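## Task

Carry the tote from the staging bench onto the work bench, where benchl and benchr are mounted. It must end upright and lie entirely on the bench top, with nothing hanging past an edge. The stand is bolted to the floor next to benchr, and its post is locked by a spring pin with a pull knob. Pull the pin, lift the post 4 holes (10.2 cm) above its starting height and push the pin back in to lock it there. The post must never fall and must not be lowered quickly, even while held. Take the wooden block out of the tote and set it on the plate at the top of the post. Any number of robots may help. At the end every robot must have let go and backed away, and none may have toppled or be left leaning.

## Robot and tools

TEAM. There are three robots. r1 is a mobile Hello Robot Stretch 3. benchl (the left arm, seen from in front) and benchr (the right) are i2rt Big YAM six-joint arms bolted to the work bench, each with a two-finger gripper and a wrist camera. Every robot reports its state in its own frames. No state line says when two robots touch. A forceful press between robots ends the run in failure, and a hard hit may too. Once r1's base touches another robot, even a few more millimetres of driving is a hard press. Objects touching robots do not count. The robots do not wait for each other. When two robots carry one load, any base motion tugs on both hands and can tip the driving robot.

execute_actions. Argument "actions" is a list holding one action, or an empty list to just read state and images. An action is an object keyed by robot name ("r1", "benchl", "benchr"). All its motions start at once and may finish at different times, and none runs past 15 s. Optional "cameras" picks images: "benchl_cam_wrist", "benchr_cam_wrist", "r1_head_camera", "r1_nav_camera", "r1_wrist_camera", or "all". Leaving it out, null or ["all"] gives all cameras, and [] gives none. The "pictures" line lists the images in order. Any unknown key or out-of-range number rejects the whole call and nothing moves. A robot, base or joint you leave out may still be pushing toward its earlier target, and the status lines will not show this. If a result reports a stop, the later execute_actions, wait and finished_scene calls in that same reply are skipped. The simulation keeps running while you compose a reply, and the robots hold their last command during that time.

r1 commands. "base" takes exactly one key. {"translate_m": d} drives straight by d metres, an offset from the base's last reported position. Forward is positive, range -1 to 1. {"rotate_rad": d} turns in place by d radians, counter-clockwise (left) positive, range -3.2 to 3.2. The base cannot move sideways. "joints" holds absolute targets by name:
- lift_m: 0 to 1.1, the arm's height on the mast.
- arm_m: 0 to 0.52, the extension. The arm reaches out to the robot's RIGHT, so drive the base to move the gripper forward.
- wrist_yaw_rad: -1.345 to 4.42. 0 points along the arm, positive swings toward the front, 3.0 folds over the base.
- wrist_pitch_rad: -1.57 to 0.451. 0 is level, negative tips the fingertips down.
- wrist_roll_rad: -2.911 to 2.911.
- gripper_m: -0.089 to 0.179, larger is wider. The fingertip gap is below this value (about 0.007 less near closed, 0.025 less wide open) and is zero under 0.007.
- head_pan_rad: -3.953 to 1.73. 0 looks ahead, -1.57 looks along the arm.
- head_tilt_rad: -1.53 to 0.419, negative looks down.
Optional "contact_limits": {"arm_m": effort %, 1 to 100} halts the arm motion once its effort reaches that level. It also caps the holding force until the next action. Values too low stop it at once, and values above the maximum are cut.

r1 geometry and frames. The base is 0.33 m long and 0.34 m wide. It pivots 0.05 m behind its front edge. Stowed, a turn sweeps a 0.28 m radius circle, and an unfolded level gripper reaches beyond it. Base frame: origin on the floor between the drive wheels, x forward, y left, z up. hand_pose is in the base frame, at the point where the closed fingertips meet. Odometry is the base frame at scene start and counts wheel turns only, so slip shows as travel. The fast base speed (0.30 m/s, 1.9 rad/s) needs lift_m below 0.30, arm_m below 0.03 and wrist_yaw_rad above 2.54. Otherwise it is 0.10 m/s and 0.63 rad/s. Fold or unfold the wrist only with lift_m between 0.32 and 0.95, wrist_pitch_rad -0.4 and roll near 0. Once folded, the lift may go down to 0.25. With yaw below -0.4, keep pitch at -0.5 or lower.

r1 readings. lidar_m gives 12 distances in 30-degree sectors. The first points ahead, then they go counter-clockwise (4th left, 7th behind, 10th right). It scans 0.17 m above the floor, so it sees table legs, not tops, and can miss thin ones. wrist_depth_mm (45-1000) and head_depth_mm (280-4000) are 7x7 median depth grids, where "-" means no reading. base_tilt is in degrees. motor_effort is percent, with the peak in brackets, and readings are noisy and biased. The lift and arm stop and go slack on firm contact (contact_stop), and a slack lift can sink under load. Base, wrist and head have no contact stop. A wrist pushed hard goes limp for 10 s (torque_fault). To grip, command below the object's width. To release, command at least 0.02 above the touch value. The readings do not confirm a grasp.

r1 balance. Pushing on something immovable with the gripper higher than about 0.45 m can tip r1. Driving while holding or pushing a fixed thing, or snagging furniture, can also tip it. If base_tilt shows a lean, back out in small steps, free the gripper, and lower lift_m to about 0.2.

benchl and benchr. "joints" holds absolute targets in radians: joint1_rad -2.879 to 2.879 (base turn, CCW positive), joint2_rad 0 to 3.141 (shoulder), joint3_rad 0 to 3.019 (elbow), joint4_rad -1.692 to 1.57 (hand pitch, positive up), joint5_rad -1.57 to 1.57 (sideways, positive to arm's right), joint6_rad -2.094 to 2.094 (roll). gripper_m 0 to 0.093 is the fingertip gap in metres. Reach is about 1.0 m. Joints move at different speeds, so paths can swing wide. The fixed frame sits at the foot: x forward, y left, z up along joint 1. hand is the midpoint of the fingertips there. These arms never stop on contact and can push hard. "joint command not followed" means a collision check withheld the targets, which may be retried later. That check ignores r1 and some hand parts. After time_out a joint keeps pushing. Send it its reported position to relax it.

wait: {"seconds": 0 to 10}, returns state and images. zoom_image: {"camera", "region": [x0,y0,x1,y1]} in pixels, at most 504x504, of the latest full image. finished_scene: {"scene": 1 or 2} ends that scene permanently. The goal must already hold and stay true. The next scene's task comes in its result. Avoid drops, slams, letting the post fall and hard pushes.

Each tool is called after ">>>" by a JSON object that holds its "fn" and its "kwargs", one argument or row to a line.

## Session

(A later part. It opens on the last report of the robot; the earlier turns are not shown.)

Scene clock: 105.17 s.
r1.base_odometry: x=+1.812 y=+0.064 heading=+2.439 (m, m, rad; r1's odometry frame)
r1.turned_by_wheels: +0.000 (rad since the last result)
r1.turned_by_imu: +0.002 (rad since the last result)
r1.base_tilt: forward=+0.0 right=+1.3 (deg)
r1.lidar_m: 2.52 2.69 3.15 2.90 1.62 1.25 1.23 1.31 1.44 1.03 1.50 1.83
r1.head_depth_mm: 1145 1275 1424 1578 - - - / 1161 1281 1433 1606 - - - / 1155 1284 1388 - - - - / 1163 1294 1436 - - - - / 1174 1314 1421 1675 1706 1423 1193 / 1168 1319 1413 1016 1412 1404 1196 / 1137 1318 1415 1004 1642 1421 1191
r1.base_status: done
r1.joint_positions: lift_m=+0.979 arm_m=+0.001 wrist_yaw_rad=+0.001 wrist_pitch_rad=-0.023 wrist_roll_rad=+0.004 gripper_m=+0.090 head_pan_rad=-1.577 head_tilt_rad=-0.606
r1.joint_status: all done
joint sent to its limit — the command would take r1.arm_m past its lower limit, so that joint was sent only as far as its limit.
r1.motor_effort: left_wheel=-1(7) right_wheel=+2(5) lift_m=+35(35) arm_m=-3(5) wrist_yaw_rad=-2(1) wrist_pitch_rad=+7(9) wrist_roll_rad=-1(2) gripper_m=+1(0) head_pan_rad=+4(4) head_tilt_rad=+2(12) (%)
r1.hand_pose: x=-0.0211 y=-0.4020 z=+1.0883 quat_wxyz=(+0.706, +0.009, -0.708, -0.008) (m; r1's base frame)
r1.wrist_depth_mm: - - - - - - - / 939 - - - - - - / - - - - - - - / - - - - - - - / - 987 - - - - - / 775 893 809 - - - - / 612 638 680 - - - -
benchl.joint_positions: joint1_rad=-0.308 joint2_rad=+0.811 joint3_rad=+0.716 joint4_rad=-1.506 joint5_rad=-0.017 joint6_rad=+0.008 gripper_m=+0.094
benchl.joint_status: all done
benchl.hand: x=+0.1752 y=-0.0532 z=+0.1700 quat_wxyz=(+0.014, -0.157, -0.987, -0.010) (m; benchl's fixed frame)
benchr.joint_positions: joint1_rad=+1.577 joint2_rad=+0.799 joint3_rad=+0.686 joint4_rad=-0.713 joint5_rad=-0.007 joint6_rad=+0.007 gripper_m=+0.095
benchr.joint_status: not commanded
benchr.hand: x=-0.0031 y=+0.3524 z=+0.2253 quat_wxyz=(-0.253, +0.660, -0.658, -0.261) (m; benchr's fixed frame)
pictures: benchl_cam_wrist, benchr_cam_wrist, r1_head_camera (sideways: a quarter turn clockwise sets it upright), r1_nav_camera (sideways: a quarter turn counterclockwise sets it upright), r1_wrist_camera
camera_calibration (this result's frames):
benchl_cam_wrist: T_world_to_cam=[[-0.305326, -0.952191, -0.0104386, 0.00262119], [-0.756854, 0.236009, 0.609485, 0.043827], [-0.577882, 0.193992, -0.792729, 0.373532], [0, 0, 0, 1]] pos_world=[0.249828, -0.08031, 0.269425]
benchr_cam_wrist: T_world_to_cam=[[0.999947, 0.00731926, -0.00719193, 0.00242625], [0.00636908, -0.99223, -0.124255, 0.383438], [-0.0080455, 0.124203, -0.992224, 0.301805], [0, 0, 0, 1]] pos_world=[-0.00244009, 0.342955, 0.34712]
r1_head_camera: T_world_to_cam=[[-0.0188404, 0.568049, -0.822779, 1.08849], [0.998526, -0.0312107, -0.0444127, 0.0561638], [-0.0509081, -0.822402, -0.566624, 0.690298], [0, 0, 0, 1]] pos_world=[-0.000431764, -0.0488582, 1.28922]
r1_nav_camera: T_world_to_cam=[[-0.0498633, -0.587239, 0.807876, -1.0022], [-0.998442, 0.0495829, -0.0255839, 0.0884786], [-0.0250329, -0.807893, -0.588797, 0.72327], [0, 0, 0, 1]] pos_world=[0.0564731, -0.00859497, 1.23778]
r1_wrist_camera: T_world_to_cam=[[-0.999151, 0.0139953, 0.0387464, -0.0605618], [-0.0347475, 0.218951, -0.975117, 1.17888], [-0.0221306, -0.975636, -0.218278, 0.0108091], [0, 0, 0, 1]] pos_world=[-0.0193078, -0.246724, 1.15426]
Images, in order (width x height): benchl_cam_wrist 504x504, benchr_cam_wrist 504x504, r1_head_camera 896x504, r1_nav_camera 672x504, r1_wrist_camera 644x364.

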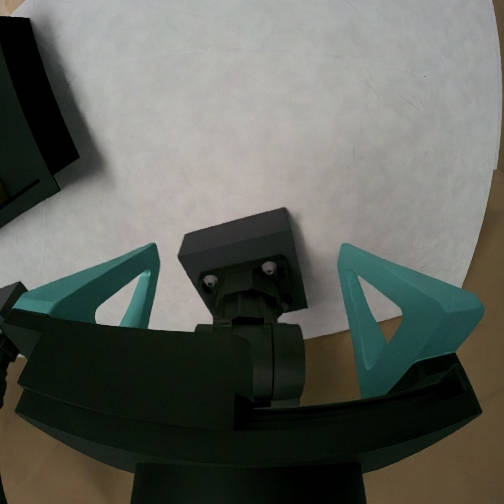

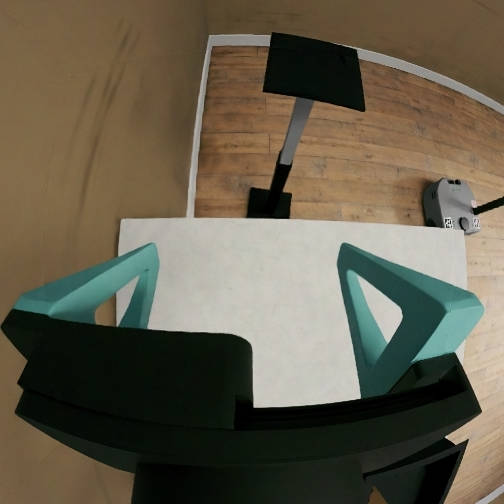

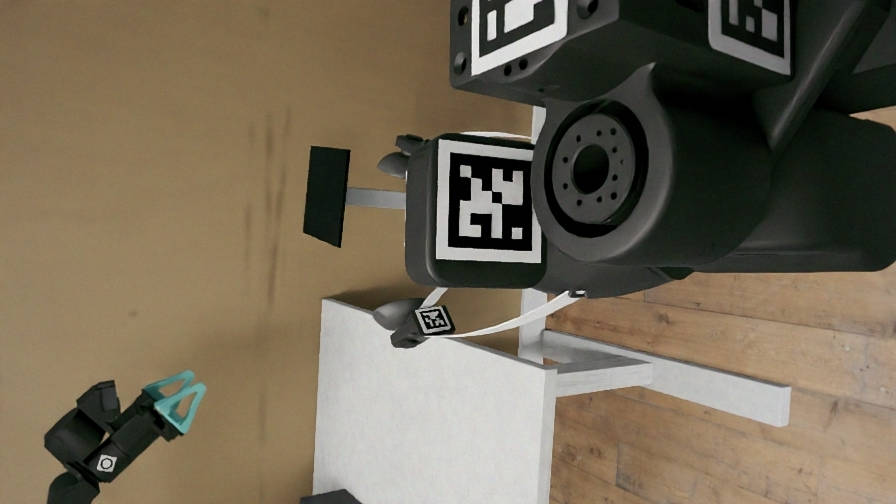

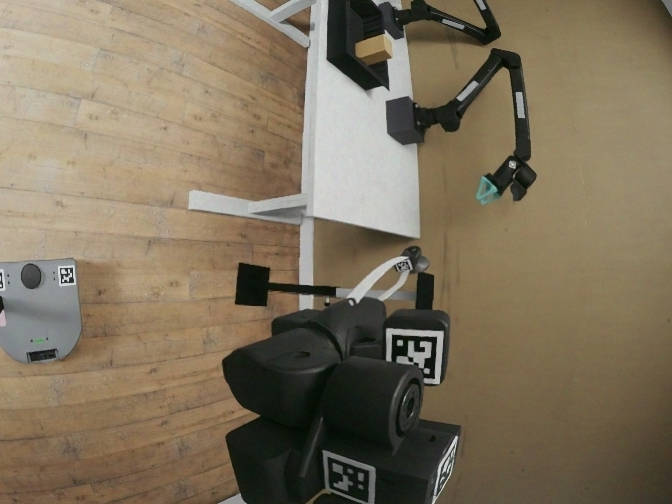

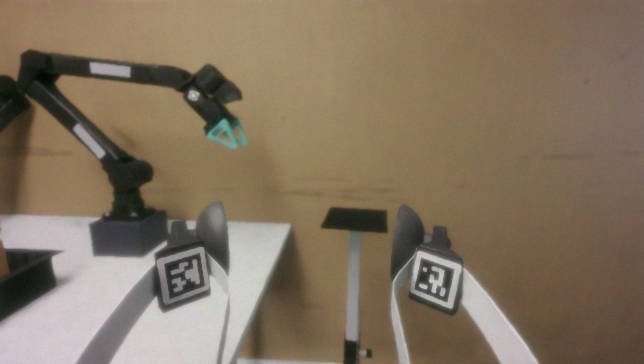

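>>> {"fn": "execute_actions", "kwargs": {
  "actions": [
    {"r1":{"base":{"translate_m":-0.57},"joints":{"lift_m":0.39}},"benchl":{"joints":{"joint1_rad":-1.588}},"benchr":{"joints":{"joint1_rad":1.43,"joint2_rad":1.3,"joint3_rad":0.6,"joint4_rad":0.4}}}
  ],
  "cameras": ["benchr_cam_wrist","r1_head_camera"]
}}

>>> {"fn": "execute_actions", "kwargs": {
  "actions": [
    {"r1":{"base":{"rotate_rad":1.57}},"benchr":{"joints":{"joint2_rad":1.5,"joint3_rad":0.5,"joint4_rad":1.0}}}
  ],
  "cameras": ["benchr_cam_wrist"]
}}

>>> {"fn": "execute_actions", "kwargs": {
  "actions": [
    {"r1":{"base":{"translate_m":-0.98},"joints":{"head_tilt_rad":-0.9}}}
  ]
}}

Scene clock: 114.00 s.
r1.base_odometry: x=+2.247 y=-0.304 heading=+2.439 (m, m, rad; r1's odometry frame)
r1.turned_by_wheels: +0.000 (rad since the last result)
r1.turned_by_imu: +0.001 (rad since the last result)
r1.base_tilt: forward=+0.0 right=+1.3 (deg)
r1.lidar_m: 3.07 3.26 3.00 1.99 0.88 0.68 0.66 0.70 1.03 1.37 1.11 2.12
r1.head_depth_mm: 1113 1237 1377 1569 1743 1447 1206 / 1115 1237 1392 1573 1714 1436 1211 / 1120 1248 1411 1597 1728 1440 1203 / 1133 1256 1407 1615 1750 1430 1202 / 1133 1270 1425 1607 1763 1432 1196 / 1140 1269 1428 1636 1753 1425 1186 / 1155 1272 1444 1584 1633 1409 1194
r1.base_status: done
r1.joint_positions: lift_m=+0.391 arm_m=+0.001 wrist_yaw_rad=+0.001 wrist_pitch_rad=-0.022 wrist_roll_rad=+0.004 gripper_m=+0.090 head_pan_rad=-1.577 head_tilt_rad=-0.606
r1.joint_status: all done
r1.motor_effort: left_wheel=-1(6) right_wheel=+2(3) lift_m=+14(37) arm_m=-3(3) wrist_yaw_rad=-1(1) wrist_pitch_rad=+7(7) wrist_roll_rad=-2(1) gripper_m=+0(2) head_pan_rad=+4(4) head_tilt_rad=+2(2) (%)
r1.hand_pose: x=-0.0211 y=-0.4020 z=+0.4995 quat_wxyz=(+0.706, +0.009, -0.708, -0.008) (m; r1's base frame)
r1.wrist_depth_mm: - - - - - - 869 / - - - - - - 893 / - - - - - - 853 / - - - - - - 842 / - - - - - - 860 / - - - - - - 875 / 822 809 829 819 875 833 791
benchl.joint_positions: joint1_rad=-1.580 joint2_rad=+0.811 joint3_rad=+0.716 joint4_rad=-1.506 joint5_rad=-0.017 joint6_rad=+0.008 gripper_m=+0.094
benchl.joint_status: all done
benchl.hand: x=+0.0007 y=-0.1831 z=+0.1700 quat_wxyz=(+0.005, -0.713, -0.701, -0.017) (m; benchl's fixed frame)
benchr.joint_positions: joint1_rad=+1.428 joint2_rad=+1.295 joint3_rad=+0.609 joint4_rad=+0.385 joint5_rad=-0.007 joint6_rad=+0.007 gripper_m=+0.095
benchr.joint_status: all done
benchr.hand: x=+0.0722 y=+0.5093 z=+0.1983 quat_wxyz=(-0.445, +0.527, -0.609, -0.392) (m; benchr's fixed frame)
pictures: benchr_cam_wrist, r1_head_camera (sideways: a quarter turn clockwise sets it upright)
camera_calibration (this result's frames):
benchr_cam_wrist: T_world_to_cam=[[0.990481, -0.137528, -0.00579266, 0.0000207637], [-0.112997, -0.788337, -0.604778, 0.535315], [0.0786074, 0.599676, -0.796373, -0.0311386], [0, 0, 0, 1]] pos_world=[0.0629163, 0.440684, 0.298949]
r1_head_camera: T_world_to_cam=[[-0.0188405, 0.56805, -0.822779, 1.08849], [0.998526, -0.0312106, -0.0444127, 0.0561638], [-0.050908, -0.822402, -0.566624, 0.690298], [0, 0, 0, 1]] pos_world=[-0.000431758, -0.0488582, 1.28922]
Images, in order (width x height): benchr_cam_wrist 504x504, r1_head_camera 896x504.

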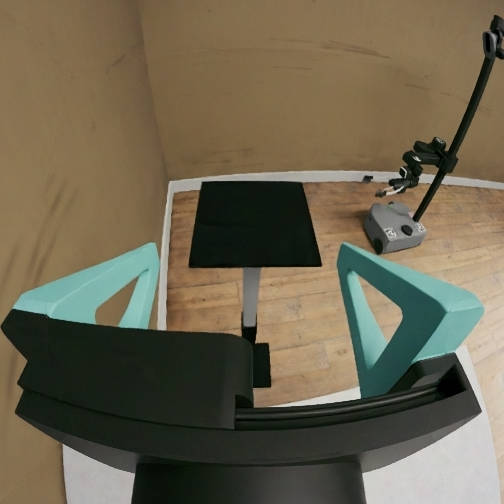

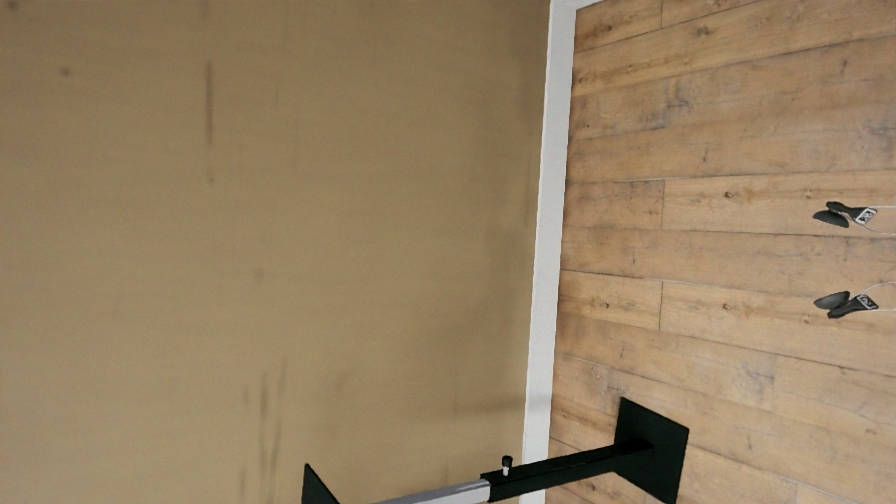

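Scene clock: 117.43 s.
r1.base_odometry: x=+2.247 y=-0.304 heading=-2.274 (m, m, rad; r1's odometry frame)
r1.turned_by_wheels: +1.570 (rad since the last result)
r1.turned_by_imu: +1.573 (rad since the last result)
r1.base_tilt: forward=+0.0 right=+1.3 (deg)
r1.lidar_m: 1.93 0.87 0.68 0.66 0.71 1.04 1.37 1.11 2.14 3.08 3.27 3.00
r1.head_depth_mm: 2568 2814 3088 2367 1787 1444 1213 / 2579 2853 3101 2359 1772 1437 1209 / 2567 2844 3091 2306 1767 1431 1206 / 2608 2878 3122 2317 1771 1425 1202 / 2599 2903 3105 2291 1772 1427 1200 / 2662 2936 3161 2263 1770 1414 1194 / 2654 2949 3235 2263 1749 1418 1188
r1.base_status: done
r1.joint_positions: lift_m=+0.391 arm_m=+0.001 wrist_yaw_rad=+0.001 wrist_pitch_rad=-0.022 wrist_roll_rad=+0.004 gripper_m=+0.090 head_pan_rad=-1.577 head_tilt_rad=-0.606
r1.joint_status: not commanded
r1.motor_effort: left_wheel=-4(6) right_wheel=+4(8) lift_m=+14(14) arm_m=-3(3) wrist_yaw_rad=-1(1) wrist_pitch_rad=+7(7) wrist_roll_rad=-2(2) gripper_m=+0(1) head_pan_rad=+4(4) head_tilt_rad=+2(2) (%)
r1.hand_pose: x=-0.0211 y=-0.4020 z=+0.4995 quat_wxyz=(+0.706, +0.009, -0.708, -0.008) (m; r1's base frame)
r1.wrist_depth_mm: - - - - - - 930 / - - - - - - - / - - - - - - - / - - - - - - - / - - - - - - - / - - - - - - - / 836 804 855 840 842 840 830
benchl.joint_positions: joint1_rad=-1.580 joint2_rad=+0.811 joint3_rad=+0.716 joint4_rad=-1.506 joint5_rad=-0.017 joint6_rad=+0.008 gripper_m=+0.094
benchl.joint_status: not commanded
benchl.hand: x=+0.0007 y=-0.1831 z=+0.1700 quat_wxyz=(+0.005, -0.713, -0.701, -0.017) (m; benchl's fixed frame)
benchr.joint_positions: joint1_rad=+1.428 joint2_rad=+1.508 joint3_rad=+0.500 joint4_rad=+0.986 joint5_rad=-0.007 joint6_rad=+0.007 gripper_m=+0.095
benchr.joint_status: all done
benchr.hand: x=+0.0723 y=+0.5105 z=+0.1837 quat_wxyz=(-0.525, +0.469, -0.540, -0.462) (m; benchr's fixed frame)
pictures: benchr_cam_wrist
camera_calibration (this result's frames):
benchr_cam_wrist: T_world_to_cam=[[0.990683, -0.136119, -0.00437636, -0.0010628], [-0.0851088, -0.5937, -0.800173, 0.461953], [0.106321, 0.79309, -0.599753, -0.180327], [0, 0, 0, 1]] pos_world=[0.0595416, 0.417132, 0.261486]
Images, in order (width x height): benchr_cam_wrist 504x504.

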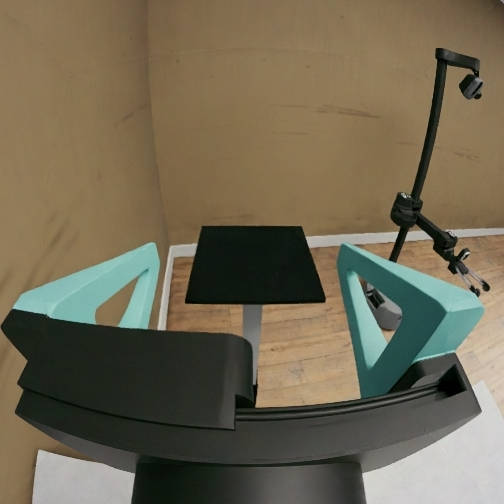

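Scene clock: 128.30 s.
r1.base_odometry: x=+2.881 y=+0.444 heading=-2.274 (m, m, rad; r1's odometry frame)
r1.turned_by_wheels: +0.000 (rad since the last result)
r1.turned_by_imu: +0.001 (rad since the last result)
r1.base_tilt: forward=-0.1 right=+1.3 (deg)
r1.lidar_m: 2.17 0.98 0.76 0.75 0.51 0.40 0.39 0.42 0.61 0.41 3.19 4.28
r1.head_depth_mm: 1399 1129 890 1242 1183 1120 1028 / 620 1014 890 1523 1417 1246 1107 / 1448 1036 880 555 1398 1241 - / 1371 1110 878 566 1384 1243 - / 1361 1102 899 1660 1411 1229 1095 / 2596 1087 896 1645 1407 1229 1090 / 2748 2485 950 1644 1407 1228 1085
r1.base_status: done
r1.joint_positions: lift_m=+0.391 arm_m=+0.001 wrist_yaw_rad=+0.041 wrist_pitch_rad=-0.023 wrist_roll_rad=+0.004 gripper_m=+0.090 head_pan_rad=-1.577 head_tilt_rad=-0.889
r1.joint_status: all done
r1.on_its_own: wrist_yaw_rad is at rest, and its effort (-32) is outside its rest range (-12 to +12)
r1.motor_effort: left_wheel=+1(8) right_wheel=-9(8) lift_m=+14(15) arm_m=+0(3) wrist_yaw_rad=-32(33) wrist_pitch_rad=+7(8) wrist_roll_rad=-1(1) gripper_m=+10(11) head_pan_rad=+4(4) head_tilt_rad=-4(18) (%)
r1.hand_pose: x=-0.0109 y=-0.4014 z=+0.4992 quat_wxyz=(+0.706, +0.023, -0.708, +0.006) (m; r1's base frame)
r1.wrist_depth_mm: - - 554 505 164 517 513 / - - - - 168 853 566 / - - - - 173 905 552 / - - - - 180 895 548 / - - - - 176 892 553 / - - - - 607 876 540 / 837 830 814 797 191 771 536
benchl.joint_positions: joint1_rad=-1.580 joint2_rad=+0.811 joint3_rad=+0.716 joint4_rad=-1.506 joint5_rad=-0.017 joint6_rad=+0.008 gripper_m=+0.094
benchl.joint_status: not commanded
benchl.hand: x=+0.0007 y=-0.1831 z=+0.1700 quat_wxyz=(+0.005, -0.713, -0.701, -0.017) (m; benchl's fixed frame)
benchr.joint_positions: joint1_rad=+1.428 joint2_rad=+1.508 joint3_rad=+0.500 joint4_rad=+0.986 joint5_rad=-0.007 joint6_rad=+0.007 gripper_m=+0.095
benchr.joint_status: not commanded
benchr.hand: x=+0.0723 y=+0.5105 z=+0.1837 quat_wxyz=(-0.525, +0.469, -0.540, -0.462) (m; benchr's fixed frame)
pictures: benchl_cam_wrist, benchr_cam_wrist, r1_head_camera (sideways: a quarter turn clockwise sets it upright), r1_nav_camera (sideways: a quarter turn counterclockwise sets it upright), r1_wrist_camera
camera_calibration (this result's frames):
benchl_cam_wrist: T_world_to_cam=[[-0.999872, 0.0121038, -0.0104386, 0.00262119], [0.003234, 0.792791, 0.609485, 0.043827], [0.0156527, 0.609373, -0.792729, 0.373532], [0, 0, 0, 1]] pos_world=[-0.00336766, -0.262398, 0.269425]
benchr_cam_wrist: T_world_to_cam=[[0.990683, -0.136119, -0.00437636, -0.0010628], [-0.0851088, -0.5937, -0.800173, 0.461953], [0.106321, 0.79309, -0.599753, -0.180327], [0, 0, 0, 1]] pos_world=[0.0595416, 0.417132, 0.261486]
r1_head_camera: T_world_to_cam=[[-0.0175897, 0.775056, -0.631648, 0.839378], [0.998607, -0.0178168, -0.0496704, 0.0629909], [-0.0497513, -0.631641, -0.773663, 0.959584], [0, 0, 0, 1]] pos_world=[-0.000398153, -0.0433291, 1.27571]
r1_nav_camera: T_world_to_cam=[[-0.0510841, -0.78931, 0.611867, -0.74675], [-0.99841, 0.0549888, -0.0124205, 0.0713339], [-0.0238422, -0.611528, -0.790864, 0.986075], [0, 0, 0, 1]] pos_world=[0.0565837, 0.00967338, 1.23765]
r1_wrist_camera: T_world_to_cam=[[-0.998918, -0.02571, 0.038756, -0.0435441], [-0.0434392, 0.218064, -0.974967, 0.604123], [0.0166151, -0.975596, -0.218945, -0.116219], [0, 0, 0, 1]] pos_world=[-0.0153233, -0.24624, 0.565242]
Images, in order (width x height): benchl_cam_wrist 504x504, benchr_cam_wrist 504x504, r1_head_camera 896x504, r1_nav_camera 672x504, r1_wrist_camera 644x364.

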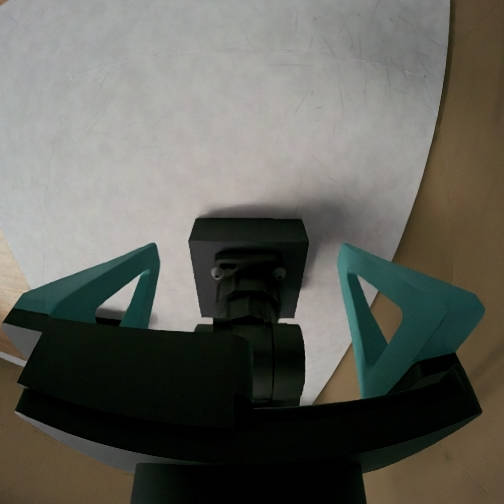

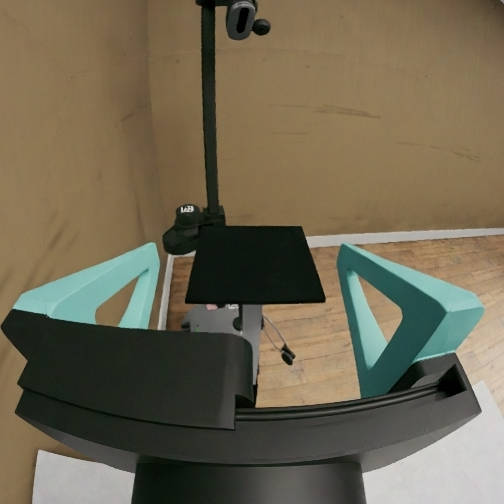

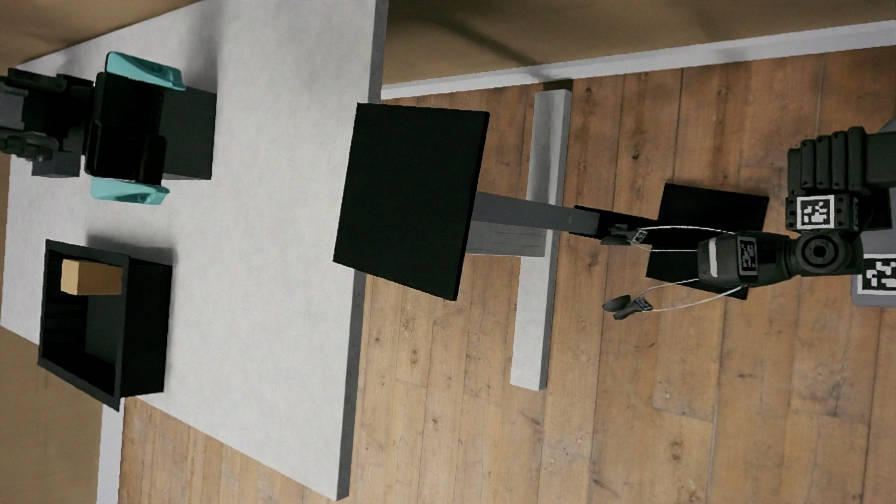

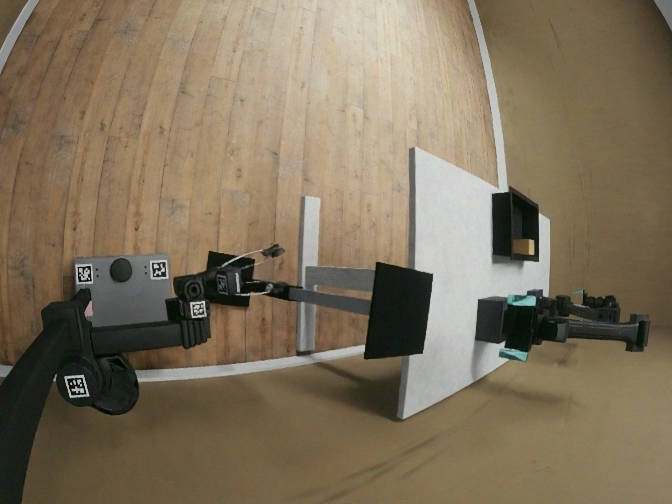

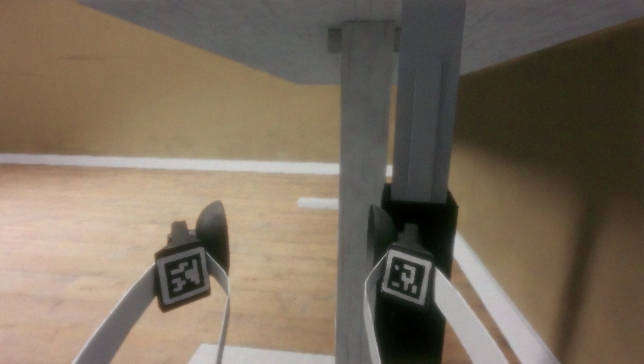

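>>> {"fn": "execute_actions", "kwargs": {
  "actions": [
    {"r1":{"base":{"translate_m":0.5}},"benchr":{"joints":{"joint2_rad":1.7,"joint3_rad":0.45,"joint4_rad":1.25,"joint6_rad":1.57}}}
  ],
  "cameras": []
}}

>>> {"fn": "execute_actions", "kwargs": {
  "actions": [
    {"r1":{"base":{"rotate_rad":-0.254}},"benchr":{"joints":{"joint2_rad":2.0,"joint3_rad":0.55,"joint4_rad":1.45}}}
  ],
  "cameras": []
}}

>>> {"fn": "execute_actions", "kwargs": {
  "actions": [
    {"r1":{"base":{"translate_m":-0.517}},"benchr":{"joints":{"joint2_rad":2.14,"joint3_rad":0.68,"joint4_rad":1.46}}}
  ],
  "cameras": []
}}

>>> {"fn": "execute_actions", "kwargs": {
  "actions": [
    {"r1":{"base":{"rotate_rad":0.164}}}
  ],
  "cameras": ["benchr_cam_wrist","r1_head_camera","r1_wrist_camera"]
}}

Scene clock: 148.33 s.
r1.base_odometry: x=+2.557 y=+0.062 heading=-2.274 (m, m, rad; r1's odometry frame)
r1.turned_by_wheels: +0.000 (rad since the last result)
r1.turned_by_imu: +0.000 (rad since the last result)
r1.base_tilt: forward=-0.1 right=+1.4 (deg)
r1.lidar_m: 2.06 0.92 0.72 0.71 0.75 0.91 0.89 0.68 0.95 3.02 3.22 3.84
r1.head_depth_mm: 1380 1119 921 1702 1415 1235 1105 / 1388 1121 919 1681 1424 1244 1098 / 2619 2567 2022 1659 1430 1238 - / 2740 2556 2013 1654 1420 1271 - / 2713 2517 1997 1664 1408 1231 1094 / 2750 2491 1969 1655 1403 1230 1091 / 2777 2486 1988 1635 1406 1219 1083
r1.base_status: done
r1.joint_positions: lift_m=+0.391 arm_m=+0.001 wrist_yaw_rad=+0.061 wrist_pitch_rad=-0.023 wrist_roll_rad=+0.004 gripper_m=+0.090 head_pan_rad=-1.577 head_tilt_rad=-0.889
r1.joint_status: not commanded
r1.on_its_own: wrist_yaw_rad is held at +0.058, not at your +0.000, by its stall guard, which is not easing now
r1.motor_effort: left_wheel=-3(5) right_wheel=+3(7) lift_m=+14(14) arm_m=+0(0) wrist_yaw_rad=-3(17) wrist_pitch_rad=+8(8) wrist_roll_rad=-1(1) gripper_m=+0(7) head_pan_rad=+4(5) head_tilt_rad=-4(4) (%)
r1.hand_pose: x=-0.0058 y=-0.4011 z=+0.4991 quat_wxyz=(+0.706, +0.030, -0.708, +0.013) (m; r1's base frame)
r1.wrist_depth_mm: - - - - - 517 511 / - - - - - - - / - - - - - - - / - - - - - - - / - - - - - - - / - - - - 1000 - 990 / 816 820 830 829 836 856 655
benchl.joint_positions: joint1_rad=-1.580 joint2_rad=+0.811 joint3_rad=+0.716 joint4_rad=-1.506 joint5_rad=-0.017 joint6_rad=+0.008 gripper_m=+0.094
benchl.joint_status: not commanded
benchl.hand: x=+0.0007 y=-0.1831 z=+0.1700 quat_wxyz=(+0.005, -0.713, -0.701, -0.017) (m; benchl's fixed frame)
benchr.joint_positions: joint1_rad=+1.428 joint2_rad=+1.699 joint3_rad=+0.458 joint4_rad=+1.236 joint5_rad=-0.007 joint6_rad=+1.559 gripper_m=+0.095
benchr.joint_status: all done
benchr.hand: x=+0.0711 y=+0.5023 z=+0.1344 quat_wxyz=(-0.052, -0.044, -0.708, -0.703) (m; benchr's fixed frame)
pictures: none
No camera images: the call's "cameras" was empty. Leave "cameras" out to get every camera's image.

Scene clock: 149.70 s.
r1.base_odometry: x=+2.557 y=+0.062 heading=-2.528 (m, m, rad; r1's odometry frame)
r1.turned_by_wheels: -0.254 (rad since the last result)
r1.turned_by_imu: -0.254 (rad since the last result)
r1.base_tilt: forward=-0.1 right=+1.3 (deg)
r1.lidar_m: 3.45 1.22 0.78 0.71 0.71 0.87 0.89 0.89 0.68 2.11 3.06 3.70
r1.head_depth_mm: 1100 1119 986 1660 1354 1247 1107 / 1492 1123 978 1466 1429 1240 1112 / 1388 1114 970 1664 1424 1250 - / 1412 1107 964 1664 1419 1276 - / 1661 2425 2006 1652 1410 1236 1095 / 2640 2493 1984 1653 1412 1229 1085 / 2610 2471 1970 1644 1400 1221 1084
r1.base_status: done
r1.joint_positions: lift_m=+0.391 arm_m=+0.001 wrist_yaw_rad=+0.060 wrist_pitch_rad=-0.023 wrist_roll_rad=+0.004 gripper_m=+0.090 head_pan_rad=-1.577 head_tilt_rad=-0.889
r1.joint_status: not commanded
r1.on_its_own: wrist_yaw_rad is held at +0.058, not at your +0.000, by its stall guard, which is not easing now
r1.motor_effort: left_wheel=+4(9) right_wheel=-4(8) lift_m=+15(14) arm_m=+0(0) wrist_yaw_rad=-2(3) wrist_pitch_rad=+7(7) wrist_roll_rad=-1(1) gripper_m=+1(1) head_pan_rad=+4(4) head_tilt_rad=-4(3) (%)
r1.hand_pose: x=-0.0060 y=-0.4012 z=+0.4992 quat_wxyz=(+0.706, +0.030, -0.708, +0.013) (m; r1's base frame)
r1.wrist_depth_mm: - - - 714 523 512 585 / - - - - - 630 874 / - - - - - 692 891 / - - - - - 685 886 / - - - - - 742 898 / - - - - - - 888 / 829 807 843 834 785 767 789
benchl.joint_positions: joint1_rad=-1.580 joint2_rad=+0.811 joint3_rad=+0.716 joint4_rad=-1.506 joint5_rad=-0.017 joint6_rad=+0.008 gripper_m=+0.094
benchl.joint_status: not commanded
benchl.hand: x=+0.0007 y=-0.1831 z=+0.1700 quat_wxyz=(+0.005, -0.713, -0.701, -0.017) (m; benchl's fixed frame)
benchr.joint_positions: joint1_rad=+1.428 joint2_rad=+1.997 joint3_rad=+0.536 joint4_rad=+1.436 joint5_rad=-0.007 joint6_rad=+1.560 gripper_m=+0.095
benchr.joint_status: all done
benchr.hand: x=+0.0741 y=+0.5228 z=+0.0611 quat_wxyz=(-0.051, -0.044, -0.715, -0.696) (m; benchr's fixed frame)
pictures: none
No camera images: the call's "cameras" was empty. Leave "cameras" out to get every camera's image.

Scene clock: 155.93 s.
r1.base_odometry: x=+2.980 y=+0.360 heading=-2.528 (m, m, rad; r1's odometry frame)
r1.turned_by_wheels: +0.000 (rad since the last result)
r1.turned_by_imu: +0.001 (rad since the last result)
r1.base_tilt: forward=-0.1 right=+1.3 (deg)
r1.lidar_m: 3.96 1.08 0.68 0.62 0.62 0.42 0.38 0.38 0.47 0.54 3.13 3.85
r1.head_depth_mm: 681 710 747 782 823 870 917 / 862 913 957 1029 1102 1160 1088 / 1178 1100 1287 1500 1403 1240 - / 1487 1104 965 1668 1421 1269 - / 803 791 650 1383 1342 1234 1093 / 1480 1096 648 1656 1407 1235 1094 / 1236 1085 948 1638 1407 1221 1085
r1.base_status: done
r1.joint_positions: lift_m=+0.391 arm_m=+0.001 wrist_yaw_rad=+0.060 wrist_pitch_rad=-0.023 wrist_roll_rad=+0.004 gripper_m=+0.090 head_pan_rad=-1.577 head_tilt_rad=-0.889
r1.joint_status: not commanded
r1.on_its_own: wrist_yaw_rad is held at +0.058, not at your +0.000, by its stall guard, which is not easing now
r1.motor_effort: left_wheel=+4(5) right_wheel=-4(9) lift_m=+14(14) arm_m=+0(0) wrist_yaw_rad=-2(2) wrist_pitch_rad=+7(8) wrist_roll_rad=-1(1) gripper_m=+0(0) head_pan_rad=+4(4) head_tilt_rad=-3(4) (%)
r1.hand_pose: x=-0.0060 y=-0.4012 z=+0.4992 quat_wxyz=(+0.706, +0.030, -0.708, +0.013) (m; r1's base frame)
r1.wrist_depth_mm: 552 550 504 622 591 468 341 / - - 792 - 811 475 339 / - - - - 819 477 342 / - - 712 - 834 477 343 / - - 324 - - 489 344 / - - 343 - - 463 343 / 837 775 383 771 774 455 344
benchl.joint_positions: joint1_rad=-1.580 joint2_rad=+0.811 joint3_rad=+0.716 joint4_rad=-1.506 joint5_rad=-0.017 joint6_rad=+0.008 gripper_m=+0.094
benchl.joint_status: not commanded
benchl.hand: x=+0.0007 y=-0.1831 z=+0.1700 quat_wxyz=(+0.005, -0.713, -0.701, -0.017) (m; benchl's fixed frame)
benchr.joint_positions: joint1_rad=+1.428 joint2_rad=+2.131 joint3_rad=+0.666 joint4_rad=+1.449 joint5_rad=-0.007 joint6_rad=+1.560 gripper_m=+0.095
benchr.joint_status: all done
benchr.hand: x=+0.0796 y=+0.5612 z=+0.0315 quat_wxyz=(-0.051, -0.044, -0.711, -0.700) (m; benchr's fixed frame)
pictures: none
No camera images: the call's "cameras" was empty. Leave "cameras" out to get every camera's image.

Scene clock: 157.17 s.
r1.base_odometry: x=+2.980 y=+0.360 heading=-2.364 (m, m, rad; r1's odometry frame)
r1.turned_by_wheels: +0.164 (rad since the last result)
r1.turned_by_imu: +0.164 (rad since the last result)
r1.base_tilt: forward=-0.1 right=+1.3 (deg)
r1.lidar_m: 2.41 0.88 0.64 0.62 0.54 0.39 0.38 0.39 0.54 0.54 3.23 4.36
r1.head_depth_mm: 1029 1021 956 1011 1003 993 985 / 1395 1125 1246 1461 1382 1225 1106 / 996 1037 925 1670 1432 1246 - / 1430 1029 654 1360 1352 1266 - / 1359 1096 922 1650 1405 1238 1091 / 1396 1093 1824 1649 1404 1224 1094 / 2743 1087 1822 1647 1399 1224 1084
r1.base_status: done
r1.joint_positions: lift_m=+0.391 arm_m=+0.001 wrist_yaw_rad=+0.060 wrist_pitch_rad=-0.023 wrist_roll_rad=+0.004 gripper_m=+0.090 head_pan_rad=-1.577 head_tilt_rad=-0.889
r1.joint_status: not commanded
r1.on_its_own: wrist_yaw_rad is held at +0.058, not at your +0.000, by its stall guard, which is not easing now
r1.motor_effort: left_wheel=-3(7) right_wheel=+3(6) lift_m=+14(14) arm_m=+0(0) wrist_yaw_rad=-2(2) wrist_pitch_rad=+7(7) wrist_roll_rad=-1(1) gripper_m=-1(1) head_pan_rad=+4(4) head_tilt_rad=-3(3) (%)
r1.hand_pose: x=-0.0060 y=-0.4012 z=+0.4992 quat_wxyz=(+0.706, +0.030, -0.708, +0.013) (m; r1's base frame)
r1.wrist_depth_mm: - 633 614 520 605 595 464 / - - - 667 - 723 463 / - - - 680 - 709 459 / - - - 722 - 702 452 / - - - 724 - 694 456 / - - - 763 - 650 457 / 818 832 789 761 776 649 446
benchl.joint_positions: joint1_rad=-1.580 joint2_rad=+0.811 joint3_rad=+0.716 joint4_rad=-1.506 joint5_rad=-0.017 joint6_rad=+0.008 gripper_m=+0.094
benchl.joint_status: not commanded
benchl.hand: x=+0.0007 y=-0.1831 z=+0.1700 quat_wxyz=(+0.005, -0.713, -0.701, -0.017) (m; benchl's fixed frame)
benchr.joint_positions: joint1_rad=+1.428 joint2_rad=+2.131 joint3_rad=+0.666 joint4_rad=+1.449 joint5_rad=-0.007 joint6_rad=+1.560 gripper_m=+0.095
benchr.joint_status: not commanded
benchr.hand: x=+0.0796 y=+0.5612 z=+0.0315 quat_wxyz=(-0.051, -0.044, -0.711, -0.700) (m; benchr's fixed frame)
pictures: benchr_cam_wrist, r1_head_camera (sideways: a quarter turn clockwise sets it upright), r1_wrist_camera
camera_calibration (this result's frames):
benchr_cam_wrist: T_world_to_cam=[[0.0110507, -0.0186039, -0.999766, 0.0413409], [-0.884537, -0.466468, -0.00109686, 0.337989], [-0.466338, 0.884342, -0.0216106, -0.336464], [0, 0, 0, 1]] pos_world=[0.141601, 0.455979, 0.0344307]
r1_head_camera: T_world_to_cam=[[-0.017589, 0.775272, -0.631383, 0.839032], [0.998607, -0.0177991, -0.0496744, 0.0629961], [-0.0497492, -0.631377, -0.773879, 0.959865], [0, 0, 0, 1]] pos_world=[-0.000398068, -0.0433202, 1.2757]
r1_wrist_camera: T_world_to_cam=[[-0.998235, -0.0448617, 0.0389088, -0.0464022], [-0.0477507, 0.216869, -0.975032, 0.603889], [0.0353035, -0.975169, -0.218629, -0.115915], [0, 0, 0, 1]] pos_world=[-0.013392, -0.246083, 0.565274]
Images, in order (width x height): benchr_cam_wrist 504x504, r1_head_camera 896x504, r1_wrist_camera 644x364.

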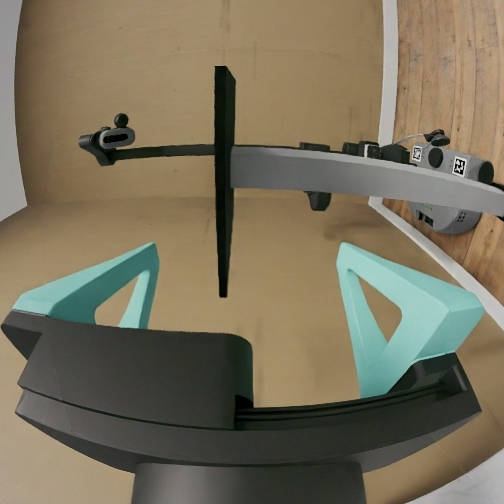

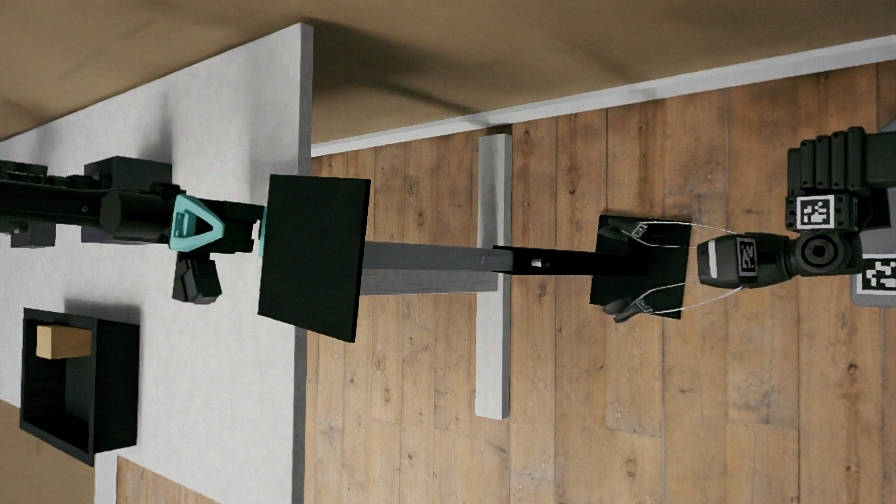

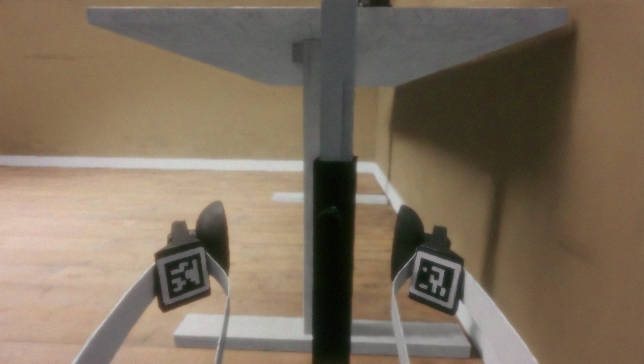

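>>> {"fn": "execute_actions", "kwargs": {
  "actions": [
    {"r1":{"joints":{"lift_m":0.372,"arm_m":0.07,"wrist_yaw_rad":0.0}},"benchr":{"joints":{"joint1_rad":1.39,"joint2_rad":2.2,"joint3_rad":0.98,"joint4_rad":1.24}}}
  ],
  "cameras": ["benchr_cam_wrist","r1_head_camera","r1_wrist_camera"]
}}

Scene clock: 160.37 s.
r1.base_odometry: x=+2.980 y=+0.360 heading=-2.364 (m, m, rad; r1's odometry frame)
r1.turned_by_wheels: +0.000 (rad since the last result)
r1.turned_by_imu: +0.000 (rad since the last result)
r1.base_tilt: forward=-0.1 right=+1.3 (deg)
r1.lidar_m: 2.41 0.88 0.64 0.62 0.54 0.39 0.38 0.39 0.54 0.54 3.23 4.35
r1.head_depth_mm: 1026 1021 957 1009 998 989 985 / 1392 1127 1248 1464 1363 1229 1105 / 1076 1077 940 1678 1432 1267 - / 1357 713 653 1366 1347 1251 1112 / 1361 1105 923 1655 1408 1234 1093 / 1404 1089 1833 1661 1406 1227 1094 / 2704 1089 1813 1633 1402 1228 1087
r1.base_status: not commanded
r1.joint_positions: lift_m=+0.373 arm_m=+0.070 wrist_yaw_rad=+0.002 wrist_pitch_rad=-0.022 wrist_roll_rad=+0.004 gripper_m=+0.090 head_pan_rad=-1.577 head_tilt_rad=-0.889
r1.joint_status: all done
r1.motor_effort: left_wheel=-3(4) right_wheel=+3(4) lift_m=+15(15) arm_m=+3(1) wrist_yaw_rad=-2(3) wrist_pitch_rad=+7(7) wrist_roll_rad=-1(1) gripper_m=+0(1) head_pan_rad=+5(4) head_tilt_rad=-4(3) (%)
r1.hand_pose: x=-0.0208 y=-0.4703 z=+0.4814 quat_wxyz=(+0.706, +0.009, -0.708, -0.007) (m; r1's base frame)
r1.wrist_depth_mm: - 630 616 479 608 553 424 / - - - 580 - 627 425 / - - - 591 - 630 423 / - - - 245 - 616 423 / - - - 254 - 624 421 / - - - 293 982 585 420 / 814 759 764 686 753 576 415
benchl.joint_positions: joint1_rad=-1.580 joint2_rad=+0.811 joint3_rad=+0.716 joint4_rad=-1.506 joint5_rad=-0.017 joint6_rad=+0.008 gripper_m=+0.094
benchl.joint_status: not commanded
benchl.hand: x=+0.0007 y=-0.1831 z=+0.1700 quat_wxyz=(+0.005, -0.713, -0.701, -0.017) (m; benchl's fixed frame)
benchr.joint_positions: joint1_rad=+1.392 joint2_rad=+2.193 joint3_rad=+0.962 joint4_rad=+1.246 joint5_rad=-0.007 joint6_rad=+1.560 gripper_m=+0.095
benchr.joint_status: all done
benchr.hand: x=+0.1186 y=+0.6605 z=+0.0420 quat_wxyz=(-0.065, -0.056, -0.699, -0.709) (m; benchr's fixed frame)
pictures: benchr_cam_wrist, r1_head_camera (sideways: a quarter turn clockwise sets it upright), r1_wrist_camera
camera_calibration (this result's frames):
benchr_cam_wrist: T_world_to_cam=[[0.0154173, 0.011096, -0.99982, 0.0330844], [-0.900973, -0.433471, -0.0187037, 0.399738], [-0.433601, 0.901099, 0.00331423, -0.421814], [0, 0, 0, 1]] pos_world=[0.176744, 0.553004, 0.041953]
r1_head_camera: T_world_to_cam=[[-0.017589, 0.775272, -0.631383, 0.839032], [0.998607, -0.0177991, -0.0496744, 0.0629961], [-0.0497492, -0.631377, -0.773879, 0.959865], [0, 0, 0, 1]] pos_world=[-0.000398068, -0.0433202, 1.2757]
r1_wrist_camera: T_world_to_cam=[[-0.999157, 0.0130989, 0.0389003, -0.0363562], [-0.0350984, 0.218723, -0.975156, 0.60194], [-0.0212818, -0.975699, -0.218079, -0.188383], [0, 0, 0, 1]] pos_world=[-0.0192076, -0.314987, 0.547317]
Images, in order (width x height): benchr_cam_wrist 504x504, r1_head_camera 896x504, r1_wrist_camera 644x364.

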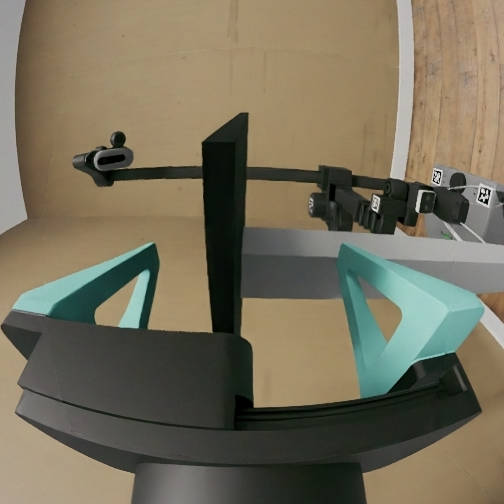

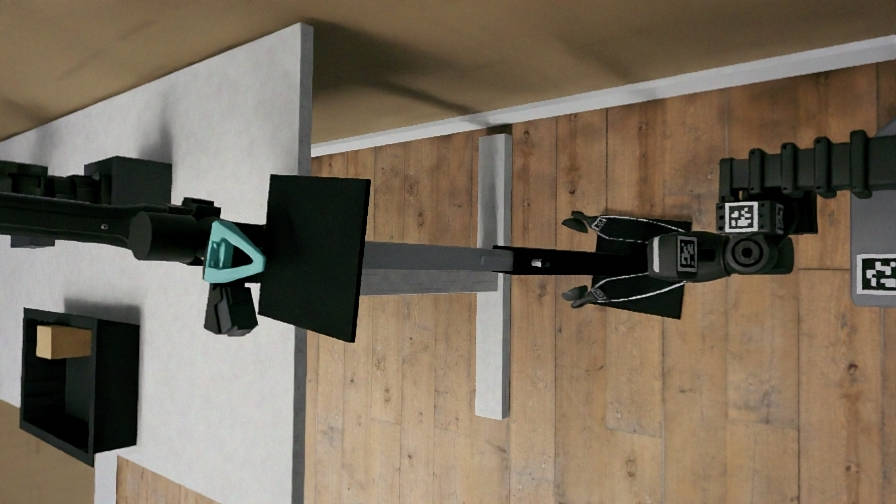

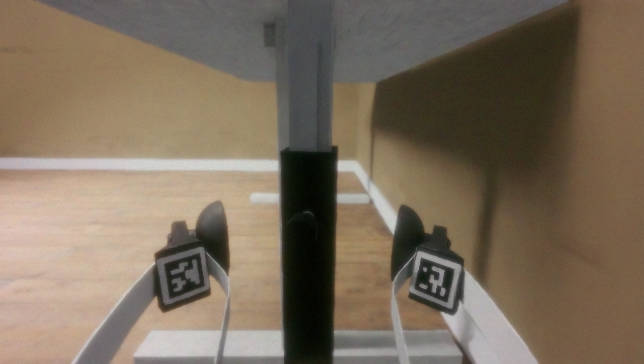

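>>> {"fn": "execute_actions", "kwargs": {
  "actions": [
    {"r1":{"joints":{"lift_m":0.38,"arm_m":0.11,"wrist_yaw_rad":0.02,"gripper_m":0.07}},"benchr":{"joints":{"joint2_rad":2.205,"joint3_rad":1.075,"joint4_rad":1.14}}}
  ],
  "cameras": ["benchr_cam_wrist","r1_head_camera","r1_wrist_camera"]
}}

>>> {"fn": "zoom_image", "kwargs": {
  "camera": "r1_head_camera",
  "region": [460,200,660,320]
}}

Scene clock: 163.80 s.
r1.base_odometry: x=+2.980 y=+0.360 heading=-2.364 (m, m, rad; r1's odometry frame)
r1.turned_by_wheels: +0.000 (rad since the last result)
r1.turned_by_imu: +0.000 (rad since the last result)
r1.base_tilt: forward=+0.0 right=+1.3 (deg)
r1.lidar_m: 2.40 0.88 0.64 0.62 0.54 0.39 0.38 0.40 0.54 0.54 3.24 4.36
r1.head_depth_mm: 1023 1022 957 1007 999 990 984 / 1385 1122 1245 1459 1370 1228 1097 / 1074 1079 939 1663 1427 1292 - / 1362 716 652 1371 1354 1203 1129 / 1354 1102 919 1653 1412 1233 1095 / 1399 1089 1816 1648 1409 1230 1089 / 2720 1086 1815 1637 1407 1223 1089
r1.base_status: not commanded
r1.joint_positions: lift_m=+0.379 arm_m=+0.110 wrist_yaw_rad=+0.017 wrist_pitch_rad=-0.022 wrist_roll_rad=+0.004 gripper_m=+0.070 head_pan_rad=-1.577 head_tilt_rad=-0.889
r1.joint_status: all done
r1.motor_effort: left_wheel=-3(3) right_wheel=+3(4) lift_m=+35(35) arm_m=+3(3) wrist_yaw_rad=+1(2) wrist_pitch_rad=+7(7) wrist_roll_rad=-1(1) gripper_m=-1(73) head_pan_rad=+4(4) head_tilt_rad=-4(4) (%)
r1.hand_pose: x=-0.0170 y=-0.5102 z=+0.4884 quat_wxyz=(+0.706, +0.014, -0.708, -0.002) (m; r1's base frame)
r1.wrist_depth_mm: - 590 597 187 572 563 427 / - - - 194 - 647 430 / - - - 203 - 652 430 / - - - 202 - 631 432 / - - - 207 986 652 427 / - - - 218 - 639 424 / 805 820 811 228 835 608 424
benchl.joint_positions: joint1_rad=-1.580 joint2_rad=+0.811 joint3_rad=+0.716 joint4_rad=-1.506 joint5_rad=-0.017 joint6_rad=+0.008 gripper_m=+0.094
benchl.joint_status: not commanded
benchl.hand: x=+0.0007 y=-0.1831 z=+0.1700 quat_wxyz=(+0.005, -0.713, -0.701, -0.017) (m; benchl's fixed frame)
benchr.joint_positions: joint1_rad=+1.392 joint2_rad=+2.192 joint3_rad=+0.978 joint4_rad=+1.160 joint5_rad=-0.007 joint6_rad=+1.560 gripper_m=+0.095
benchr.joint_status: joint3_rad time_out (moved +0.016 of +0.113); the others done
benchr.on_its_own: joint3_rad reads +0.978 and still pushes toward +1.075 since a time_out
benchr.hand: x=+0.1196 y=+0.6658 z=+0.0276 quat_wxyz=(-0.062, -0.058, -0.724, -0.685) (m; benchr's fixed frame)
pictures: benchr_cam_wrist, r1_head_camera (sideways: a quarter turn clockwise sets it upright), r1_wrist_camera
camera_calibration (this result's frames):
benchr_cam_wrist: T_world_to_cam=[[0.00313417, -0.0568145, -0.99838, 0.0653479], [-0.900954, -0.433365, 0.021833, 0.401452], [-0.433903, 0.899426, -0.0525455, -0.423452], [0, 0, 0, 1]] pos_world=[0.177748, 0.558552, 0.0342266]
r1_head_camera: T_world_to_cam=[[-0.017589, 0.775272, -0.631383, 0.839032], [0.998607, -0.0177991, -0.0496744, 0.0629961], [-0.0497492, -0.631377, -0.773879, 0.959865], [0, 0, 0, 1]] pos_world=[-0.000398068, -0.0433202, 1.2757]
r1_wrist_camera: T_world_to_cam=[[-0.999241, -0.00185703, 0.0388983, -0.039912], [-0.0383669, 0.218067, -0.975179, 0.617255], [-0.00667152, -0.975932, -0.217973, -0.225695], [0, 0, 0, 1]] pos_world=[-0.0177052, -0.35494, 0.554292]
Images, in order (width x height): benchr_cam_wrist 504x504, r1_head_camera 896x504, r1_wrist_camera 644x364.

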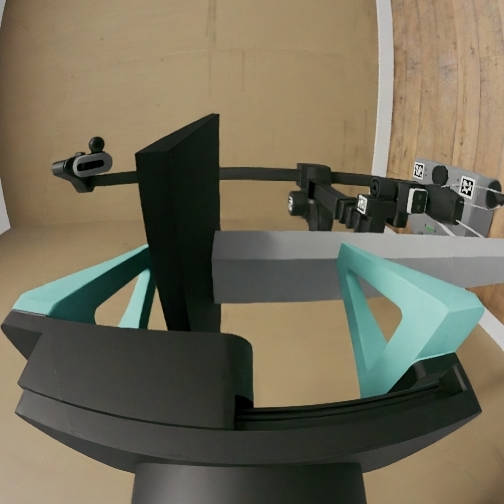

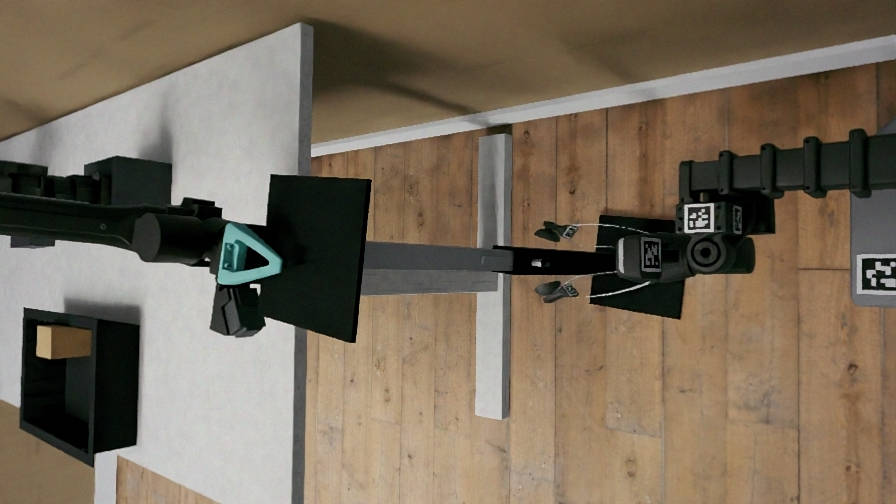

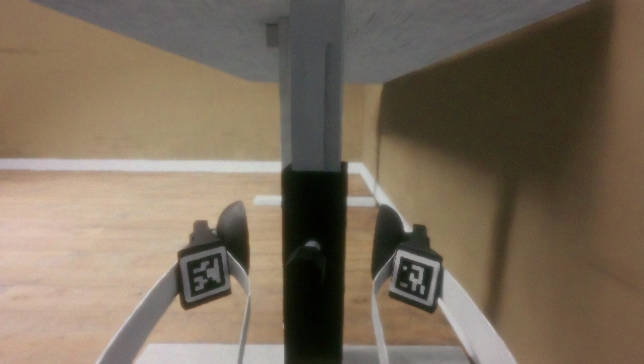

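Region (460, 200, 660, 320) of r1_head_camera's 896x504 image, scaled by 2.520, with more detail than that image has; it fills the top 302 rows of this view, and the rest is white.

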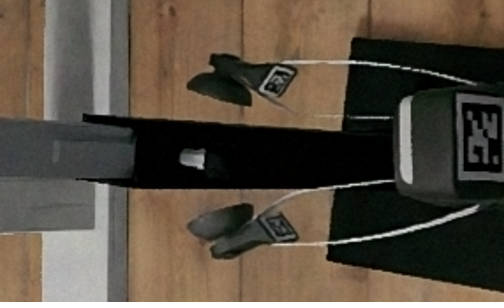

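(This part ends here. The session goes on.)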